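# Close the sliding door fully without slamming it

## Task

Slide the door until it is completely closed, with every other object left where it began. The door must not be slammed, whether opening or closing. The robot must not topple or finish leaning. The door must stay shut on its own, not because the robot is holding it.

## Robot and tools

Robot: LinearBot, an omnidirectional base with a column about 1.75 m tall. A carriage rides the column (lift_m, 0 to 1 m of travel) and carries two identical six-joint arms, each with a two-finger gripper. The arm bases sit about 0.57 m + lift_m above the floor, with carriage parts hanging roughly 0.15 m lower. A hand reaches about 0.78 m from its shoulder but only about 0.38 m below its arm base. A hand is roughly 0.16 m long and 0.1 m wide (0.14 m when open). Parked joints 1-6 are 0, 0.05, 0.05, 1.45, 0, 0; with both arms parked the robot is about 0.95 m wide and 0.7 m long. The wheel motors are weak (2 N m), so the base stops on contact at light pushes.

Cameras: carriage_camera is fixed on the carriage, facing forward and tilted about 20 degrees down. left_wrist_camera and right_wrist_camera look out past the fingertips. All images are 504x504.

Frames: the base frame has its origin on the floor under the base centre, with x forward, y left and z up. left_hand and right_hand are reported in this frame as the point between that hand's finger pads. quat_wxyz rotates base axes into hand axes. The hand's z axis runs along the fingers and the fingers open along its y axis. A hand pointing straight up with joints 1, 5 and 6 at 0 reads (1,0,0,0). The odometry frame is the base frame at the start. base_odometry counts wheel turns, so wheel slip shows up as travel. Heading is in radians, left positive, from -3.142 to 3.142.

execute_actions(actions, cameras): actions is a list holding one action or none. An empty list only reports state and images. An action may contain "base", "joints" or both; they start together and may finish at different times.
- base: exactly one key per action, and each is an offset from where the base last measured itself. translate_m: metres along x, forward positive, -2 to 2. strafe_m: metres along y, left positive, -2 to 2. rotate_rad: radians about z, counter-clockwise (left) positive, -6.3 to 6.3.
- joints: a single dictionary of absolute targets keyed by joint name, covering both arms. Any joint may be omitted.
  - lift_m: 0 to 1 m (tolerance ±0.004).
  - joint1_rad: -2.617 to 3.054; yaw about vertical, 0 forward, positive left.
  - joint2_rad: 0 to 3.141; shoulder, 0 upper arm level pointing back, 1.57 upright, 3.14 level pointing forward.
  - joint3_rad: 0 to 3.141; elbow, 0 folded, 3.14 straight.
  - joint4_rad: -1.57 to 1.57; wrist pitch, positive lifts the fingertips.
  - joint5_rad: -1.57 to 1.57; wrist yaw, positive swings the fingertips right (opposite to joint1).
  - joint6_rad: -2.094 to 2.094; roll about the finger axis, positive clockwise when viewed from the forearm.
  - gripper_m: 0 to 0.093 m pad gap.
  Each of joint1-6 and the gripper comes with a left_ prefix and a right_ prefix. Arm speeds reach 1.8 rad/s for joints 1-3 and 2.7 rad/s for joints 4-6. One action runs at most 15 s.
- cameras: a list drawn from carriage_camera, left_wrist_camera, right_wrist_camera and all. Omitted, null or ["all"] gives every camera; [] gives none. Any unknown key, unknown camera or out-of-range number rejects the whole call and nothing moves.

An omitted joint or omitted base may keep driving toward its earlier target without the status lines showing it. If a result reports a stop, later motion calls in the same reply are skipped.

wait(seconds): 0 to 10 s with no new command; returns state and images.
zoom_image(camera, region): region is [x0,y0,x1,y1] in pixels of that camera's latest full image, at most 504x504. It gives a finer view.
read_manual(section): returns only the licence texts.
finished_scene(scene): ends the scene for good, after the last command has been held. The goal must already be met and must stay met.

Reading results:
- base_status and joint_status tell how each motion of the last accepted action ended. For the base, "done" means the wheels turned the commanded amount, even if they slipped; a move of a millimetre or two can stop short yet still say done.
- "off_target" means the motion came to rest away from its target and may still be pushing.
- "contact_stop" and "time_out" drop the target and hold the present position.
- "joint command not followed" (with a cause line), or "not_followed" per joint, means a self-collision check held that arm's targets back. The gripper still moves, and the held-back targets may be retried on later actions. To untangle, send a clear-away move for the blocked arm first, then move the other arm in a later call.
- on_its_own describes motions the call did not command; "held at" there is the target, not the actual position.
- motor_effort gives a percentage of maximum, positive toward higher joint values, with the peak of the last action in brackets. These readings are biased and noisy. A lift effort that keeps dropping as the carriage descends means a hand is resting on something. drive_wheels staying clearly higher at rest than after a free move means the base is still pressing on something.
- "ARM HIT" means an arm struck the robot. MOTOR HOT appears from 75 °C. OVER-TEMPERATURE FAULT means an arm was stopped: at 90 °C it stops for 10 s; at 100 °C it goes limp and drops. After such a stop, joint_status shows "limit_stop_at_motor_heat" and the target should be sent again. Outstretched arms heat up quickly, even with nothing in the hand.

Cautions:
- Base contact stops trigger on wheel effort or on an arm being pushed out of place. They fire late or not at all, and arms are not monitored during turns or in most actions that also move a joint. The base may coast about 0.3 m after an arm touches something. After a blocked drive, back up about 0.2 m along the way you came (or undo the turn), repeat once if still pressed, then try again.
- Arms have no contact stop: they keep pressing and spring back when freed.
- Hand positions drift, more so at long reach.
- Tipping is most likely with the carriage high, arms outstretched, a load in hand, while pulling, or after a sudden stop. No reading shows a lean; only images do. Never drive backward into an edge that the column can strike.
- Avoid hard arm-on-arm contact.
- Move the door gently so it does not slam.
- The simulation runs on while you reason, and the robot holds its last command in the meantime.

Each tool is called after "Request:" as a command line: name --argument value for each argument, lists and objects as JSON in quotes; but a table of rows of numbers goes row by row, as --pt "numbers of a row", without its own name.

## Session

Request:
execute_actions --actions '[]'

Scene clock: 0.00 s.
base_odometry: x=+0.000 y=+0.000 heading=+0.000 (m, m, rad; odometry frame)
base_status: not commanded
joint_positions: lift_m=+0.299 left_joint1_rad=+0.008 left_joint2_rad=+0.018 left_joint3_rad=+0.022 left_joint4_rad=+1.482 left_joint5_rad=-0.009 left_joint6_rad=+0.001 left_gripper_m=+0.095 right_joint1_rad=-0.008 right_joint2_rad=+0.043 right_joint3_rad=+0.050 right_joint4_rad=+1.397 right_joint5_rad=+0.035 right_joint6_rad=+0.040 right_gripper_m=+0.095
joint_status: not commanded
motor_effort: lift_m=+26 drive_wheels=+4 (%)
left_hand: x=+0.3029 y=+0.3142 z=+1.3077 quat_wxyz=(+0.999, -0.005, +0.042, +0.005) (m; base frame)
right_hand: x=+0.3229 y=-0.3188 z=+1.3126 quat_wxyz=(+0.996, +0.019, +0.083, +0.014) (m; base frame)
pictures: carriage_camera, left_wrist_camera, right_wrist_camera
Images, in order (width x height): carriage_camera 504x504, left_wrist_camera 504x504, right_wrist_camera 504x504.

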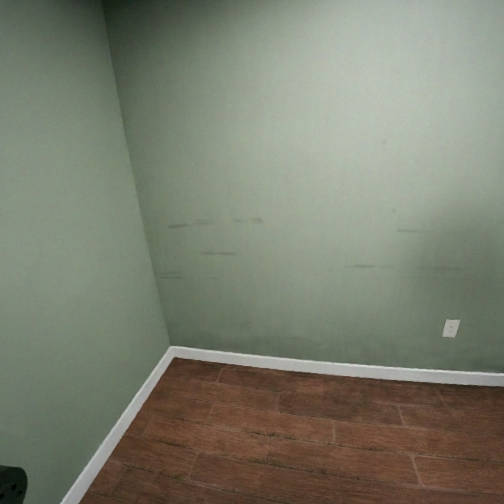

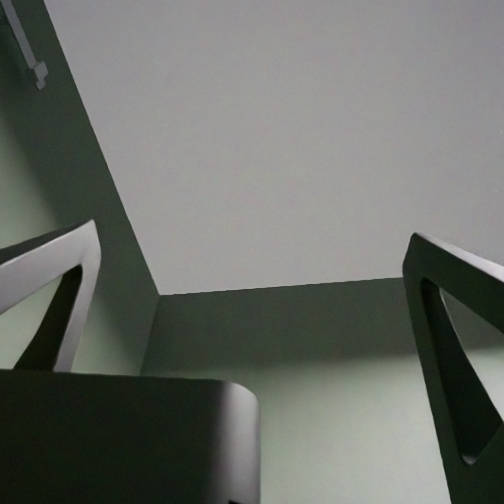

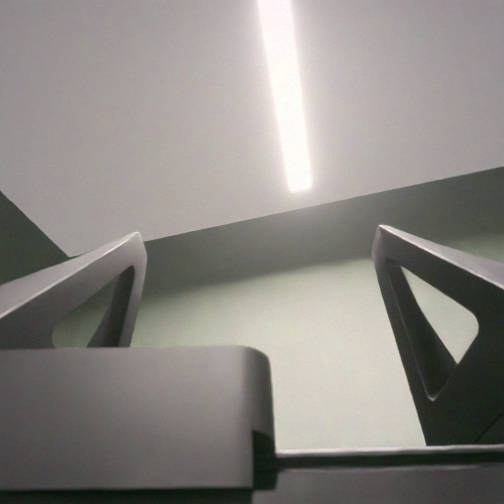

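Request:
execute_actions --actions '[{"base":{"rotate_rad":1.6}}]' --cameras '["carriage_camera"]'

Scene clock: 6.00 s.
base_odometry: x=+0.000 y=+0.000 heading=+1.599 (m, m, rad; odometry frame)
base_status: done
joint_positions: lift_m=+0.299 left_joint1_rad=+0.008 left_joint2_rad=+0.018 left_joint3_rad=+0.022 left_joint4_rad=+1.482 left_joint5_rad=-0.009 left_joint6_rad=+0.001 left_gripper_m=+0.095 right_joint1_rad=-0.008 right_joint2_rad=+0.043 right_joint3_rad=+0.050 right_joint4_rad=+1.395 right_joint5_rad=+0.035 right_joint6_rad=+0.040 right_gripper_m=+0.095
joint_status: not commanded
motor_effort: lift_m=+26(26) drive_wheels=+17(60) (%)
left_hand: x=+0.3029 y=+0.3142 z=+1.3077 quat_wxyz=(+0.999, -0.005, +0.042, +0.005) (m; base frame)
right_hand: x=+0.3233 y=-0.3188 z=+1.3125 quat_wxyz=(+0.996, +0.019, +0.084, +0.014) (m; base frame)
pictures: carriage_camera
Images, in order (width x height): carriage_camera 504x504.

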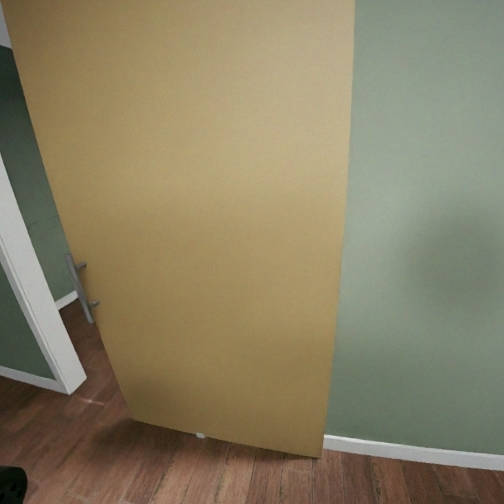

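Request:
execute_actions --actions '[{"base":{"rotate_rad":-0.2}}]' --cameras '[]'

Request:
execute_actions --actions '[{"base":{"strafe_m":0.5}}]' --cameras '["carriage_camera"]'

Scene clock: 12.17 s.
base_odometry: x=+0.000 y=+0.000 heading=+1.400 (m, m, rad; odometry frame)
base_status: done
joint_positions: lift_m=+0.299 left_joint1_rad=+0.008 left_joint2_rad=+0.018 left_joint3_rad=+0.022 left_joint4_rad=+1.482 left_joint5_rad=-0.009 left_joint6_rad=+0.001 left_gripper_m=+0.095 right_joint1_rad=-0.008 right_joint2_rad=+0.043 right_joint3_rad=+0.050 right_joint4_rad=+1.395 right_joint5_rad=+0.035 right_joint6_rad=+0.040 right_gripper_m=+0.095
joint_status: not commanded
motor_effort: lift_m=+26(26) drive_wheels=-17(41) (%)
left_hand: x=+0.3029 y=+0.3142 z=+1.3077 quat_wxyz=(+0.999, -0.005, +0.042, +0.005) (m; base frame)
right_hand: x=+0.3233 y=-0.3188 z=+1.3125 quat_wxyz=(+0.996, +0.019, +0.084, +0.014) (m; base frame)
pictures: none
No camera images: the call's "cameras" was empty. Leave "cameras" out to get every camera's image.

Scene clock: 15.40 s.
base_odometry: x=-0.493 y=+0.084 heading=+1.401 (m, m, rad; odometry frame)
base_status: done
joint_positions: lift_m=+0.299 left_joint1_rad=+0.008 left_joint2_rad=+0.018 left_joint3_rad=+0.022 left_joint4_rad=+1.482 left_joint5_rad=-0.009 left_joint6_rad=+0.001 left_gripper_m=+0.095 right_joint1_rad=-0.008 right_joint2_rad=+0.043 right_joint3_rad=+0.050 right_joint4_rad=+1.395 right_joint5_rad=+0.035 right_joint6_rad=+0.040 right_gripper_m=+0.095
joint_status: not commanded
motor_effort: lift_m=+26(26) drive_wheels=-11(48) (%)
left_hand: x=+0.3029 y=+0.3142 z=+1.3077 quat_wxyz=(+0.999, -0.005, +0.042, +0.005) (m; base frame)
right_hand: x=+0.3232 y=-0.3188 z=+1.3126 quat_wxyz=(+0.996, +0.019, +0.084, +0.014) (m; base frame)
pictures: carriage_camera
Images, in order (width x height): carriage_camera 504x504.

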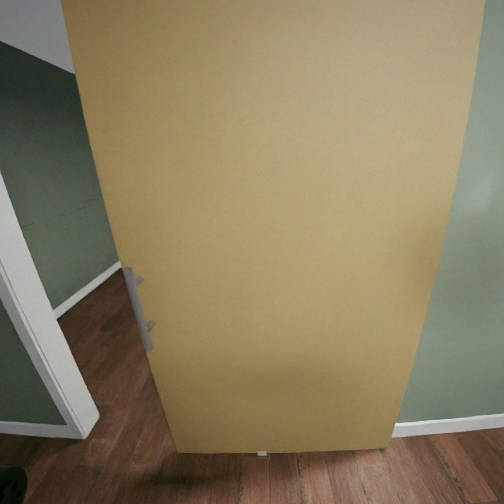

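Request:
execute_actions --actions '[{"joints":{"lift_m":0.01,"left_joint1_rad":0,"left_joint2_rad":1.4,"left_joint3_rad":0.7,"left_joint4_rad":0.7,"left_joint5_rad":0,"left_joint6_rad":0}}]' --cameras '["carriage_camera","left_wrist_camera"]'

Scene clock: 23.40 s.
base_odometry: x=-0.493 y=+0.084 heading=+1.401 (m, m, rad; odometry frame)
base_status: not commanded
joint_positions: lift_m=+0.010 left_joint1_rad=+0.008 left_joint2_rad=+1.408 left_joint3_rad=+0.680 left_joint4_rad=+0.685 left_joint5_rad=-0.005 left_joint6_rad=+0.001 left_gripper_m=+0.095 right_joint1_rad=-0.008 right_joint2_rad=+0.043 right_joint3_rad=+0.050 right_joint4_rad=+1.396 right_joint5_rad=+0.035 right_joint6_rad=+0.040 right_gripper_m=+0.095
joint_status: all done
motor_effort: lift_m=+23(23) drive_wheels=-10(11) (%)
left_hand: x=+0.7271 y=+0.3170 z=+0.8399 quat_wxyz=(+0.692, -0.004, +0.722, +0.005) (m; base frame)
right_hand: x=+0.3231 y=-0.3188 z=+1.0237 quat_wxyz=(+0.996, +0.019, +0.083, +0.014) (m; base frame)
pictures: carriage_camera, left_wrist_camera
Images, in order (width x height): carriage_camera 504x504, left_wrist_camera 504x504.

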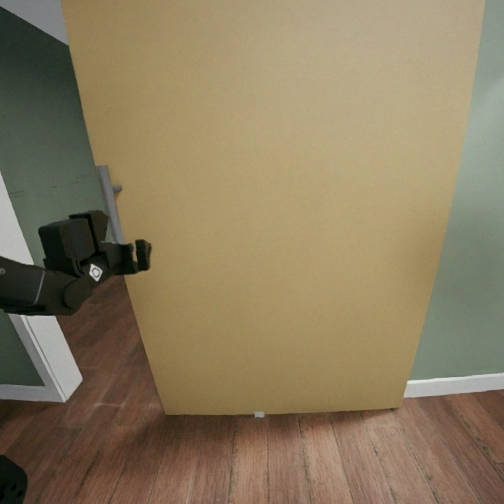

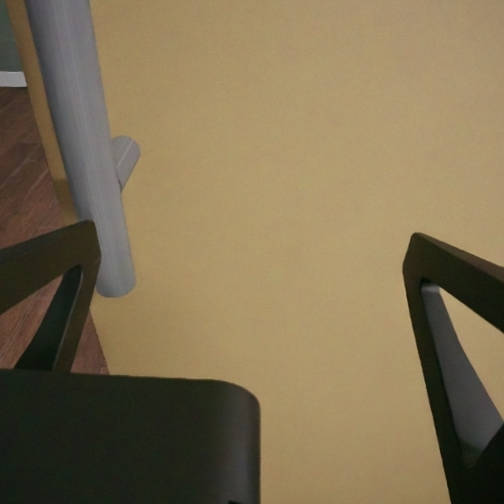

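Request:
execute_actions --actions '[{"base":{"strafe_m":0.06},"joints":{"lift_m":0.08}}]' --cameras '["carriage_camera","left_wrist_camera"]'

Scene clock: 26.37 s.
base_odometry: x=-0.552 y=+0.094 heading=+1.402 (m, m, rad; odometry frame)
base_status: done
joint_positions: lift_m=+0.080 left_joint1_rad=+0.007 left_joint2_rad=+1.406 left_joint3_rad=+0.680 left_joint4_rad=+0.696 left_joint5_rad=-0.005 left_joint6_rad=+0.001 left_gripper_m=+0.095 right_joint1_rad=-0.008 right_joint2_rad=+0.043 right_joint3_rad=+0.050 right_joint4_rad=+1.397 right_joint5_rad=+0.035 right_joint6_rad=+0.040 right_gripper_m=+0.095
joint_status: all done
motor_effort: lift_m=+28(34) drive_wheels=-11(43) (%)
left_hand: x=+0.7268 y=+0.3165 z=+0.9133 quat_wxyz=(+0.697, -0.004, +0.717, +0.005) (m; base frame)
right_hand: x=+0.3230 y=-0.3189 z=+1.0933 quat_wxyz=(+0.996, +0.020, +0.083, +0.014) (m; base frame)
pictures: carriage_camera, left_wrist_camera
Images, in order (width x height): carriage_camera 504x504, left_wrist_camera 504x504.

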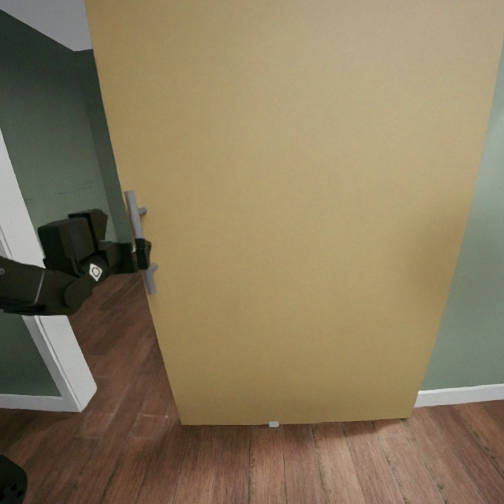

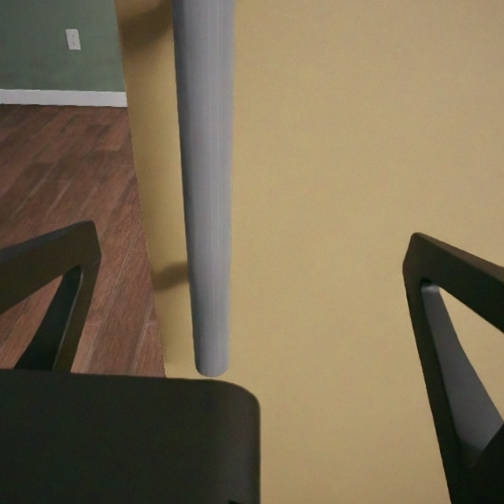

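Request:
execute_actions --actions '[{"base":{"translate_m":0.08}}]' --cameras '["carriage_camera","left_wrist_camera"]'

Scene clock: 29.27 s.
base_odometry: x=-0.539 y=+0.173 heading=+1.402 (m, m, rad; odometry frame)
base_status: done
joint_positions: lift_m=+0.080 left_joint1_rad=+0.007 left_joint2_rad=+1.406 left_joint3_rad=+0.680 left_joint4_rad=+0.696 left_joint5_rad=-0.005 left_joint6_rad=+0.001 left_gripper_m=+0.095 right_joint1_rad=-0.008 right_joint2_rad=+0.043 right_joint3_rad=+0.050 right_joint4_rad=+1.397 right_joint5_rad=+0.035 right_joint6_rad=+0.040 right_gripper_m=+0.095
joint_status: not commanded
motor_effort: lift_m=+28(28) drive_wheels=-10(36) (%)
left_hand: x=+0.7268 y=+0.3165 z=+0.9133 quat_wxyz=(+0.697, -0.004, +0.717, +0.005) (m; base frame)
right_hand: x=+0.3230 y=-0.3189 z=+1.0933 quat_wxyz=(+0.996, +0.020, +0.083, +0.014) (m; base frame)
pictures: carriage_camera, left_wrist_camera
Images, in order (width x height): carriage_camera 504x504, left_wrist_camera 504x504.

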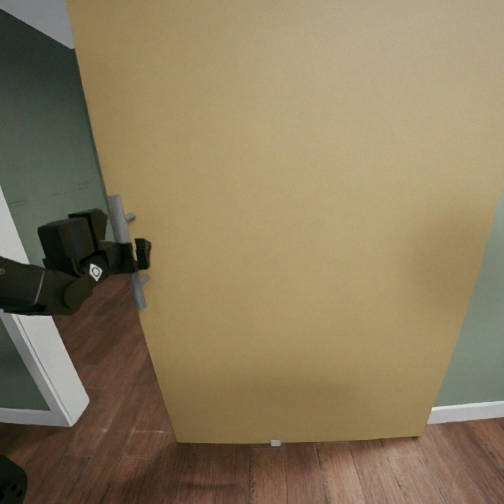

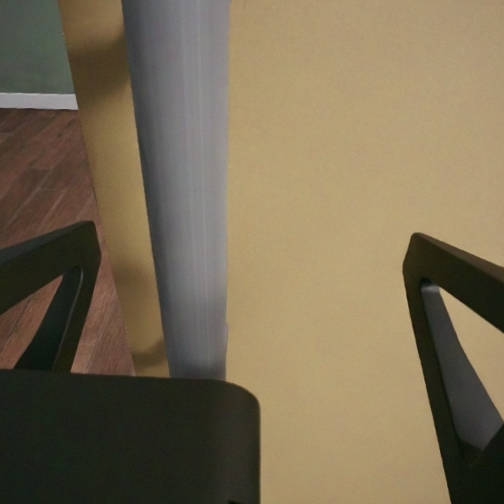

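Request:
execute_actions --actions '[{"base":{"translate_m":0.025}}]' --cameras '[]'

Request:
execute_actions --actions '[{"base":{"strafe_m":0.02},"joints":{"left_gripper_m":0.03}}]' --cameras '["carriage_camera","left_wrist_camera"]'

Scene clock: 32.40 s.
base_odometry: x=-0.535 y=+0.198 heading=+1.403 (m, m, rad; odometry frame)
base_status: done
joint_positions: lift_m=+0.080 left_joint1_rad=+0.007 left_joint2_rad=+1.406 left_joint3_rad=+0.680 left_joint4_rad=+0.696 left_joint5_rad=-0.005 left_joint6_rad=+0.001 left_gripper_m=+0.095 right_joint1_rad=-0.008 right_joint2_rad=+0.043 right_joint3_rad=+0.050 right_joint4_rad=+1.397 right_joint5_rad=+0.035 right_joint6_rad=+0.040 right_gripper_m=+0.095
joint_status: not commanded
motor_effort: lift_m=+28(28) drive_wheels=-8(42) (%)
left_hand: x=+0.7268 y=+0.3165 z=+0.9133 quat_wxyz=(+0.697, -0.004, +0.717, +0.005) (m; base frame)
right_hand: x=+0.3229 y=-0.3189 z=+1.0933 quat_wxyz=(+0.996, +0.020, +0.083, +0.014) (m; base frame)
pictures: none
No camera images: the call's "cameras" was empty. Leave "cameras" out to get every camera's image.

Scene clock: 33.27 s.
base_odometry: x=-0.555 y=+0.202 heading=+1.402 (m, m, rad; odometry frame)
base_status: done
joint_positions: lift_m=+0.080 left_joint1_rad=+0.011 left_joint2_rad=+1.406 left_joint3_rad=+0.680 left_joint4_rad=+0.696 left_joint5_rad=-0.010 left_joint6_rad=+0.001 left_gripper_m=+0.030 right_joint1_rad=-0.008 right_joint2_rad=+0.043 right_joint3_rad=+0.050 right_joint4_rad=+1.397 right_joint5_rad=+0.036 right_joint6_rad=+0.040 right_gripper_m=+0.095
joint_status: all done
motor_effort: lift_m=+28(28) drive_wheels=-8(26) (%)
left_hand: x=+0.7268 y=+0.3191 z=+0.9133 quat_wxyz=(+0.697, -0.007, +0.717, +0.008) (m; base frame)
right_hand: x=+0.3229 y=-0.3189 z=+1.0933 quat_wxyz=(+0.996, +0.020, +0.083, +0.014) (m; base frame)
pictures: carriage_camera, left_wrist_camera
Images, in order (width x height): carriage_camera 504x504, left_wrist_camera 504x504.

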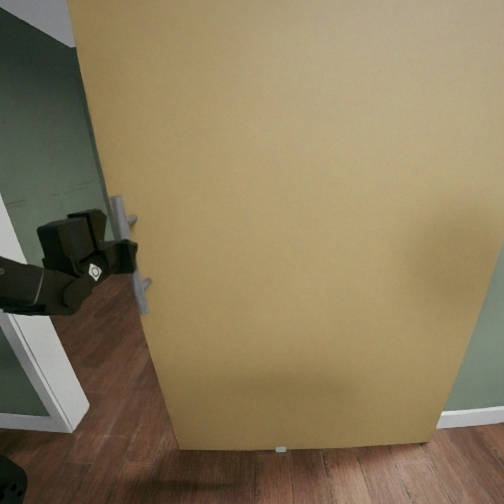

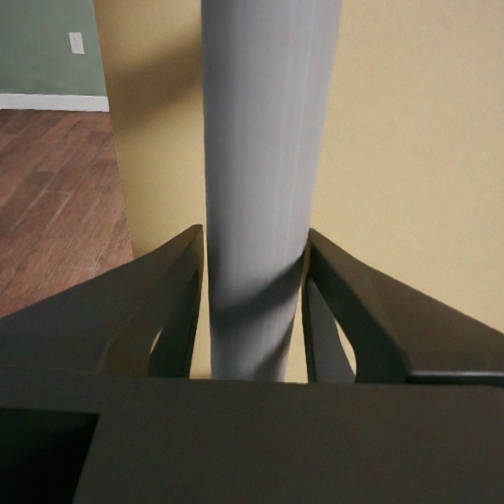

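Request:
execute_actions --actions '[{"base":{"strafe_m":0.3}}]' --cameras '["carriage_camera","left_wrist_camera"]'

Scene clock: 35.77 s.
base_odometry: x=-0.614 y=+0.212 heading=+1.401 (m, m, rad; odometry frame)
base_status: strafe_m contact_stop (by the wheels' count: +0.060 of +0.300)
joint_positions: lift_m=+0.080 left_joint1_rad=-0.047 left_joint2_rad=+1.406 left_joint3_rad=+0.680 left_joint4_rad=+0.696 left_joint5_rad=+0.149 left_joint6_rad=+0.001 left_gripper_m=+0.030 right_joint1_rad=-0.008 right_joint2_rad=+0.043 right_joint3_rad=+0.051 right_joint4_rad=+1.397 right_joint5_rad=+0.034 right_joint6_rad=+0.040 right_gripper_m=+0.095
joint_status: not commanded
motor_effort: lift_m=+28(28) drive_wheels=+12(47) (%)
left_hand: x=+0.7232 y=+0.2659 z=+0.9134 quat_wxyz=(+0.693, +0.069, +0.714, -0.070) (m; base frame)
right_hand: x=+0.3228 y=-0.3186 z=+1.0934 quat_wxyz=(+0.996, +0.019, +0.083, +0.014) (m; base frame)
pictures: carriage_camera, left_wrist_camera
Images, in order (width x height): carriage_camera 504x504, left_wrist_camera 504x504.

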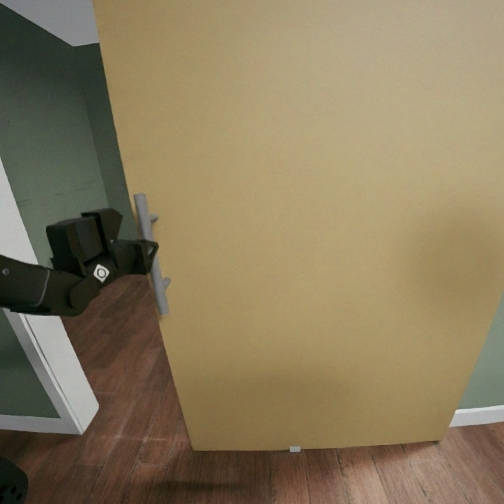

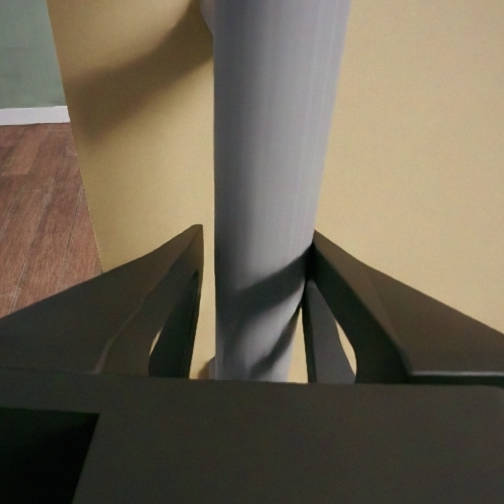

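Request:
execute_actions --actions '[{"base":{"strafe_m":0.1},"joints":{"left_joint5_rad":-0.2,"left_joint1_rad":0.08,"left_gripper_m":0.015}}]' --cameras '["carriage_camera","left_wrist_camera"]'

Scene clock: 39.33 s.
base_odometry: x=-0.712 y=+0.229 heading=+1.401 (m, m, rad; odometry frame)
base_status: done
joint_positions: lift_m=+0.080 left_joint1_rad=+0.028 left_joint2_rad=+1.389 left_joint3_rad=+0.685 left_joint4_rad=+0.661 left_joint5_rad=+0.003 left_joint6_rad=+0.008 left_gripper_m=+0.024 right_joint1_rad=-0.008 right_joint2_rad=+0.043 right_joint3_rad=+0.051 right_joint4_rad=+1.397 right_joint5_rad=+0.034 right_joint6_rad=+0.040 right_gripper_m=+0.095
joint_status: left_joint1_rad off_target (ended at +0.028, target +0.080); left_joint5_rad off_target (ended at +0.003, target -0.200); left_gripper_m off_target (ended at +0.024, target +0.015)
motor_effort: lift_m=+28(28) drive_wheels=+5(69) (%)
left_hand: x=+0.7247 y=+0.3244 z=+0.9136 quat_wxyz=(+0.691, -0.006, +0.722, +0.011) (m; base frame)
right_hand: x=+0.3227 y=-0.3186 z=+1.0934 quat_wxyz=(+0.996, +0.019, +0.082, +0.014) (m; base frame)
pictures: carriage_camera, left_wrist_camera
Images, in order (width x height): carriage_camera 504x504, left_wrist_camera 504x504.

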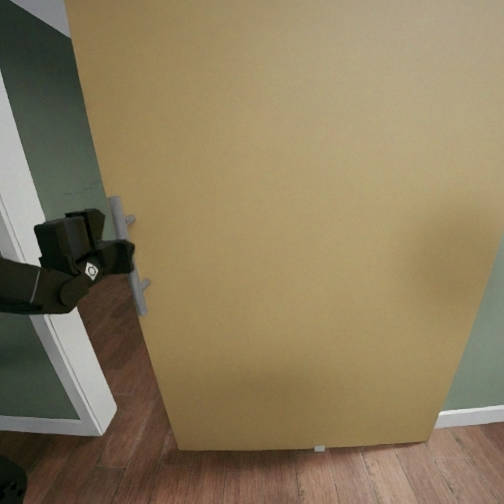

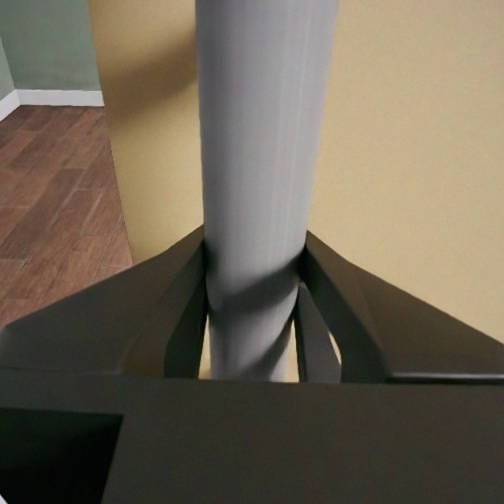

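Working.

Request:
execute_actions --actions '[{"base":{"strafe_m":0.22},"joints":{"left_joint5_rad":-0.2,"left_joint1_rad":0.08}}]' --cameras '["carriage_camera"]'

Scene clock: 42.13 s.
base_odometry: x=-0.771 y=+0.240 heading=+1.401 (m, m, rad; odometry frame)
base_status: strafe_m contact_stop (by the wheels' count: +0.059 of +0.220)
joint_positions: lift_m=+0.080 left_joint1_rad=+0.001 left_joint2_rad=+1.399 left_joint3_rad=+0.685 left_joint4_rad=+0.677 left_joint5_rad=+0.087 left_joint6_rad=+0.008 left_gripper_m=+0.024 right_joint1_rad=-0.008 right_joint2_rad=+0.043 right_joint3_rad=+0.051 right_joint4_rad=+1.398 right_joint5_rad=+0.033 right_joint6_rad=+0.040 right_gripper_m=+0.095
joint_status: left_joint1_rad off_target (ended at +0.001, target +0.080); left_joint5_rad off_target (ended at +0.087, target -0.200)
motor_effort: lift_m=+28(28) drive_wheels=+15(57) (%)
left_hand: x=+0.7257 y=+0.2982 z=+0.9136 quat_wxyz=(+0.693, +0.033, +0.719, -0.028) (m; base frame)
right_hand: x=+0.3225 y=-0.3184 z=+1.0935 quat_wxyz=(+0.996, +0.018, +0.082, +0.015) (m; base frame)
pictures: carriage_camera
Images, in order (width x height): carriage_camera 504x504.

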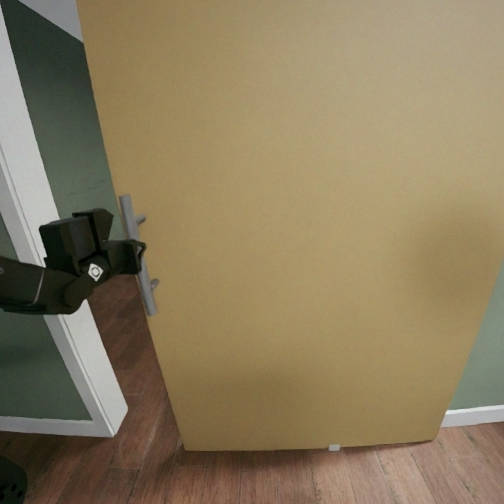

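Same targets apparently count as no command; change them slightly.

Request:
execute_actions --actions '[{"base":{"strafe_m":0.15},"joints":{"left_joint5_rad":-0.3,"left_joint1_rad":0.11}}]' --cameras '["carriage_camera"]'

Scene clock: 45.73 s.
base_odometry: x=-0.918 y=+0.265 heading=+1.401 (m, m, rad; odometry frame)
base_status: done
joint_positions: lift_m=+0.080 left_joint1_rad=+0.093 left_joint2_rad=+1.410 left_joint3_rad=+0.691 left_joint4_rad=+0.685 left_joint5_rad=-0.188 left_joint6_rad=+0.002 left_gripper_m=+0.024 right_joint1_rad=-0.008 right_joint2_rad=+0.043 right_joint3_rad=+0.051 right_joint4_rad=+1.397 right_joint5_rad=+0.033 right_joint6_rad=+0.040 right_gripper_m=+0.095
joint_status: left_joint5_rad off_target (ended at -0.188, target -0.300); the others done
motor_effort: lift_m=+28(28) drive_wheels=+1(68) (%)
left_hand: x=+0.7208 y=+0.3858 z=+0.9138 quat_wxyz=(+0.688, -0.098, +0.712, +0.100) (m; base frame)
right_hand: x=+0.3225 y=-0.3184 z=+1.0935 quat_wxyz=(+0.996, +0.018, +0.082, +0.015) (m; base frame)
pictures: carriage_camera
Images, in order (width x height): carriage_camera 504x504.

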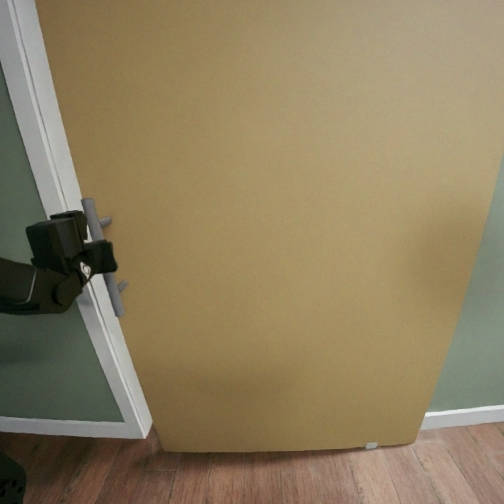

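Request:
execute_actions --actions '[{"base":{"strafe_m":0.08},"joints":{"left_joint5_rad":-0.29,"left_joint1_rad":0.105}}]' --cameras '["carriage_camera"]'

Request:
execute_actions --actions '[{"base":{"strafe_m":0.04},"joints":{"left_joint5_rad":-0.3,"left_joint1_rad":0.11}}]' --cameras '["carriage_camera"]'

Scene clock: 49.63 s.
base_odometry: x=-0.997 y=+0.279 heading=+1.401 (m, m, rad; odometry frame)
base_status: done
joint_positions: lift_m=+0.080 left_joint1_rad=+0.019 left_joint2_rad=+1.402 left_joint3_rad=+0.691 left_joint4_rad=+0.669 left_joint5_rad=-0.008 left_joint6_rad=+0.004 left_gripper_m=+0.024 right_joint1_rad=-0.008 right_joint2_rad=+0.043 right_joint3_rad=+0.051 right_joint4_rad=+1.397 right_joint5_rad=+0.033 right_joint6_rad=+0.040 right_gripper_m=+0.095
joint_status: left_joint1_rad off_target (ended at +0.019, target +0.105); left_joint5_rad off_target (ended at -0.008, target -0.290)
motor_effort: lift_m=+28(28) drive_wheels=+13(47) (%)
left_hand: x=+0.7273 y=+0.3223 z=+0.9135 quat_wxyz=(+0.692, -0.008, +0.721, +0.011) (m; base frame)
right_hand: x=+0.3225 y=-0.3184 z=+1.0935 quat_wxyz=(+0.996, +0.018, +0.082, +0.015) (m; base frame)
pictures: carriage_camera
Images, in order (width x height): carriage_camera 504x504.

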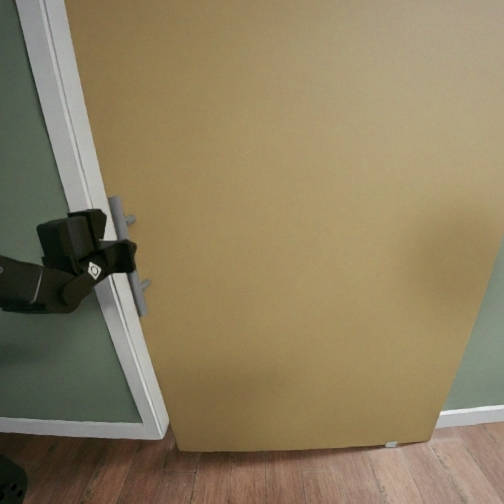

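Scene clock: 51.30 s.
base_odometry: x=-1.036 y=+0.286 heading=+1.400 (m, m, rad; odometry frame)
base_status: done
joint_positions: lift_m=+0.080 left_joint1_rad=+0.034 left_joint2_rad=+1.402 left_joint3_rad=+0.691 left_joint4_rad=+0.669 left_joint5_rad=-0.045 left_joint6_rad=+0.006 left_gripper_m=+0.024 right_joint1_rad=-0.008 right_joint2_rad=+0.043 right_joint3_rad=+0.051 right_joint4_rad=+1.397 right_joint5_rad=+0.033 right_joint6_rad=+0.040 right_gripper_m=+0.095
joint_status: left_joint1_rad off_target (ended at +0.034, target +0.110); left_joint5_rad off_target (ended at -0.045, target -0.300)
motor_effort: lift_m=+28(28) drive_wheels=+11(60) (%)
left_hand: x=+0.7267 y=+0.3355 z=+0.9136 quat_wxyz=(+0.692, -0.026, +0.721, +0.030) (m; base frame)
right_hand: x=+0.3225 y=-0.3184 z=+1.0935 quat_wxyz=(+0.996, +0.018, +0.082, +0.015) (m; base frame)
pictures: carriage_camera
Images, in order (width x height): carriage_camera 504x504.

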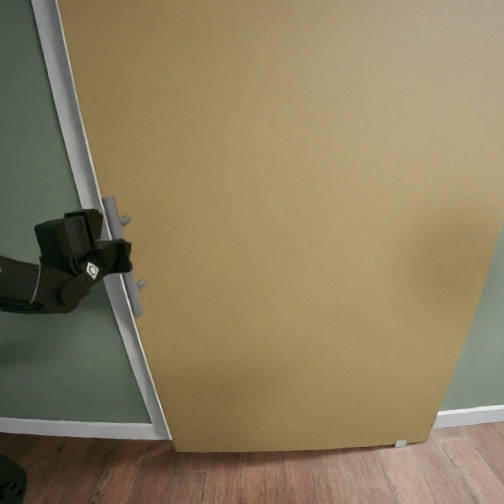

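Request:
execute_actions --actions '[{"base":{"strafe_m":0.04},"joints":{"left_joint5_rad":-0.29,"left_joint1_rad":0.105}}]' --cameras '[]'

Request:
execute_actions --actions '[{"base":{"strafe_m":0.04},"joints":{"left_joint5_rad":-0.3,"left_joint1_rad":0.11}}]' --cameras '["carriage_camera"]'

Scene clock: 54.37 s.
base_odometry: x=-1.075 y=+0.293 heading=+1.400 (m, m, rad; odometry frame)
base_status: done
joint_positions: lift_m=+0.080 left_joint1_rad=+0.027 left_joint2_rad=+1.402 left_joint3_rad=+0.691 left_joint4_rad=+0.669 left_joint5_rad=-0.025 left_joint6_rad=+0.005 left_gripper_m=+0.024 right_joint1_rad=-0.008 right_joint2_rad=+0.043 right_joint3_rad=+0.051 right_joint4_rad=+1.397 right_joint5_rad=+0.033 right_joint6_rad=+0.040 right_gripper_m=+0.095
joint_status: left_joint1_rad off_target (ended at +0.026, target +0.105); left_joint5_rad off_target (ended at -0.025, target -0.290)
motor_effort: lift_m=+28(28) drive_wheels=+11(57) (%)
left_hand: x=+0.7271 y=+0.3286 z=+0.9136 quat_wxyz=(+0.692, -0.016, +0.721, +0.020) (m; base frame)
right_hand: x=+0.3225 y=-0.3184 z=+1.0935 quat_wxyz=(+0.996, +0.018, +0.082, +0.015) (m; base frame)
pictures: none
No camera images: the call's "cameras" was empty. Leave "cameras" out to get every camera's image.

Scene clock: 56.00 s.
base_odometry: x=-1.115 y=+0.300 heading=+1.400 (m, m, rad; odometry frame)
base_status: done
joint_positions: lift_m=+0.080 left_joint1_rad=+0.034 left_joint2_rad=+1.402 left_joint3_rad=+0.691 left_joint4_rad=+0.669 left_joint5_rad=-0.045 left_joint6_rad=+0.006 left_gripper_m=+0.024 right_joint1_rad=-0.008 right_joint2_rad=+0.043 right_joint3_rad=+0.051 right_joint4_rad=+1.397 right_joint5_rad=+0.033 right_joint6_rad=+0.040 right_gripper_m=+0.095
joint_status: left_joint1_rad off_target (ended at +0.034, target +0.110); left_joint5_rad off_target (ended at -0.045, target -0.300)
motor_effort: lift_m=+28(28) drive_wheels=+11(60) (%)
left_hand: x=+0.7267 y=+0.3355 z=+0.9136 quat_wxyz=(+0.692, -0.026, +0.721, +0.030) (m; base frame)
right_hand: x=+0.3225 y=-0.3184 z=+1.0935 quat_wxyz=(+0.996, +0.018, +0.082, +0.015) (m; base frame)
pictures: carriage_camera
Images, in order (width x height): carriage_camera 504x504.

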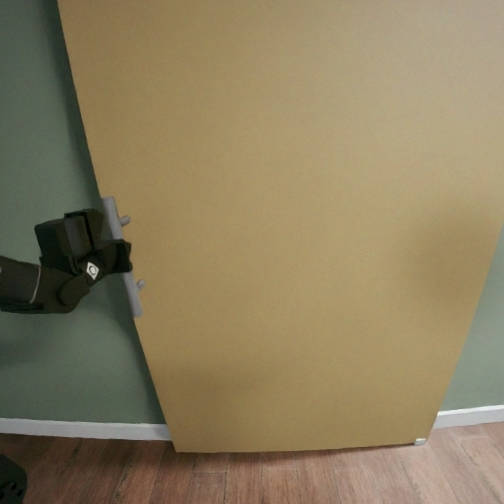

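Request:
execute_actions --actions '[{"base":{"strafe_m":0.03},"joints":{"left_joint5_rad":-0.29,"left_joint1_rad":0.105}}]' --cameras '["carriage_camera"]'

Scene clock: 58.40 s.
base_odometry: x=-1.144 y=+0.305 heading=+1.400 (m, m, rad; odometry frame)
base_status: done
joint_positions: lift_m=+0.080 left_joint1_rad=+0.004 left_joint2_rad=+1.402 left_joint3_rad=+0.691 left_joint4_rad=+0.669 left_joint5_rad=+0.004 left_joint6_rad=+0.005 left_gripper_m=+0.024 right_joint1_rad=-0.008 right_joint2_rad=+0.043 right_joint3_rad=+0.051 right_joint4_rad=+1.397 right_joint5_rad=+0.033 right_joint6_rad=+0.040 right_gripper_m=+0.095
joint_status: left_joint1_rad off_target (ended at +0.004, target +0.105); left_joint5_rad off_target (ended at +0.005, target -0.290)
motor_effort: lift_m=+28(28) drive_wheels=+17(57) (%)
left_hand: x=+0.7274 y=+0.3138 z=+0.9135 quat_wxyz=(+0.692, +0.002, +0.721, +0.002) (m; base frame)
right_hand: x=+0.3225 y=-0.3184 z=+1.0935 quat_wxyz=(+0.996, +0.018, +0.082, +0.015) (m; base frame)
pictures: carriage_camera
Images, in order (width x height): carriage_camera 504x504.

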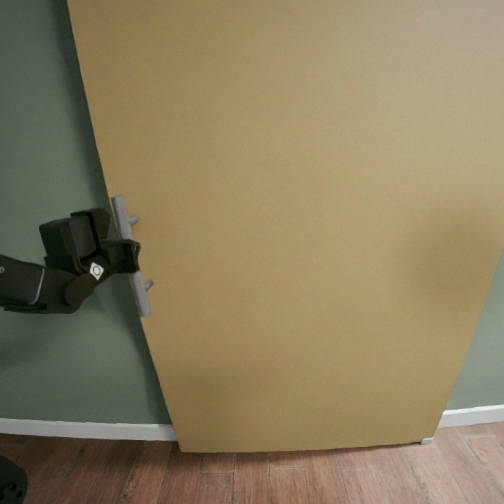

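Request:
execute_actions --actions '[{"base":{"strafe_m":0.03},"joints":{"left_joint5_rad":-0.3,"left_joint1_rad":0.11}}]' --cameras '[]'

Scene clock: 60.37 s.
base_odometry: x=-1.173 y=+0.310 heading=+1.399 (m, m, rad; odometry frame)
base_status: done
joint_positions: lift_m=+0.080 left_joint1_rad=-0.026 left_joint2_rad=+1.405 left_joint3_rad=+0.691 left_joint4_rad=+0.675 left_joint5_rad=+0.092 left_joint6_rad=+0.008 left_gripper_m=+0.024 right_joint1_rad=-0.008 right_joint2_rad=+0.043 right_joint3_rad=+0.051 right_joint4_rad=+1.397 right_joint5_rad=+0.033 right_joint6_rad=+0.040 right_gripper_m=+0.095
joint_status: left_joint1_rad off_target (ended at -0.026, target +0.110); left_joint5_rad off_target (ended at +0.092, target -0.300)
motor_effort: lift_m=+28(28) drive_wheels=+27(68) (%)
left_hand: x=+0.7267 y=+0.2849 z=+0.9134 quat_wxyz=(+0.692, +0.044, +0.719, -0.040) (m; base frame)
right_hand: x=+0.3225 y=-0.3184 z=+1.0935 quat_wxyz=(+0.996, +0.018, +0.082, +0.015) (m; base frame)
pictures: none
No camera images: the call's "cameras" was empty. Leave "cameras" out to get every camera's image.

At the stop. Release.

Request:
execute_actions --actions '[{"joints":{"left_joint5_rad":0.09,"left_joint1_rad":-0.026,"left_gripper_m":0.09}}]' --cameras '[]'

Request:
execute_actions --actions '[{"base":{"translate_m":-0.12}}]' --cameras '["carriage_camera"]'

Request:
finished_scene --scene 1

Scene clock: 63.87 s.
base_odometry: x=-1.173 y=+0.310 heading=+1.399 (m, m, rad; odometry frame)
base_status: not commanded
joint_positions: lift_m=+0.080 left_joint1_rad=-0.021 left_joint2_rad=+1.405 left_joint3_rad=+0.691 left_joint4_rad=+0.681 left_joint5_rad=+0.092 left_joint6_rad=+0.008 left_gripper_m=+0.090 right_joint1_rad=-0.008 right_joint2_rad=+0.043 right_joint3_rad=+0.051 right_joint4_rad=+1.397 right_joint5_rad=+0.033 right_joint6_rad=+0.040 right_gripper_m=+0.095
joint_status: all done
motor_effort: lift_m=+28(28) drive_wheels=+6(28) (%)
left_hand: x=+0.7269 y=+0.2874 z=+0.9147 quat_wxyz=(+0.694, +0.042, +0.718, -0.038) (m; base frame)
right_hand: x=+0.3226 y=-0.3184 z=+1.0935 quat_wxyz=(+0.996, +0.018, +0.082, +0.015) (m; base frame)
pictures: none
No camera images: the call's "cameras" was empty. Leave "cameras" out to get every camera's image.

Scene clock: 65.63 s.
base_odometry: x=-1.194 y=+0.192 heading=+1.400 (m, m, rad; odometry frame)
base_status: done
joint_positions: lift_m=+0.080 left_joint1_rad=-0.021 left_joint2_rad=+1.405 left_joint3_rad=+0.691 left_joint4_rad=+0.683 left_joint5_rad=+0.092 left_joint6_rad=+0.008 left_gripper_m=+0.090 right_joint1_rad=-0.008 right_joint2_rad=+0.043 right_joint3_rad=+0.051 right_joint4_rad=+1.397 right_joint5_rad=+0.033 right_joint6_rad=+0.040 right_gripper_m=+0.095
joint_status: not commanded
motor_effort: lift_m=+28(28) drive_wheels=-6(35) (%)
left_hand: x=+0.7269 y=+0.2874 z=+0.9153 quat_wxyz=(+0.695, +0.042, +0.717, -0.038) (m; base frame)
right_hand: x=+0.3225 y=-0.3184 z=+1.0935 quat_wxyz=(+0.996, +0.018, +0.082, +0.015) (m; base frame)
pictures: carriage_camera
Images, in order (width x height): carriage_camera 504x504.

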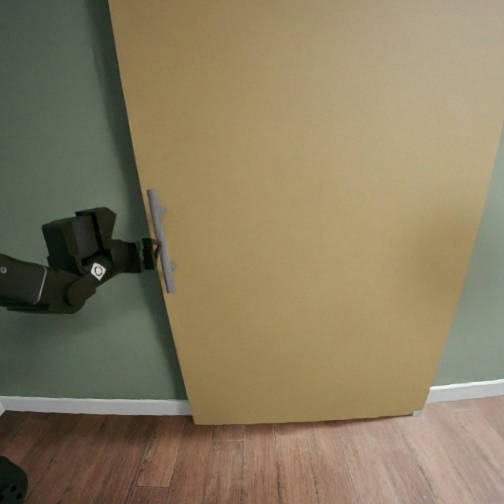

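The scene is finished: the task was done.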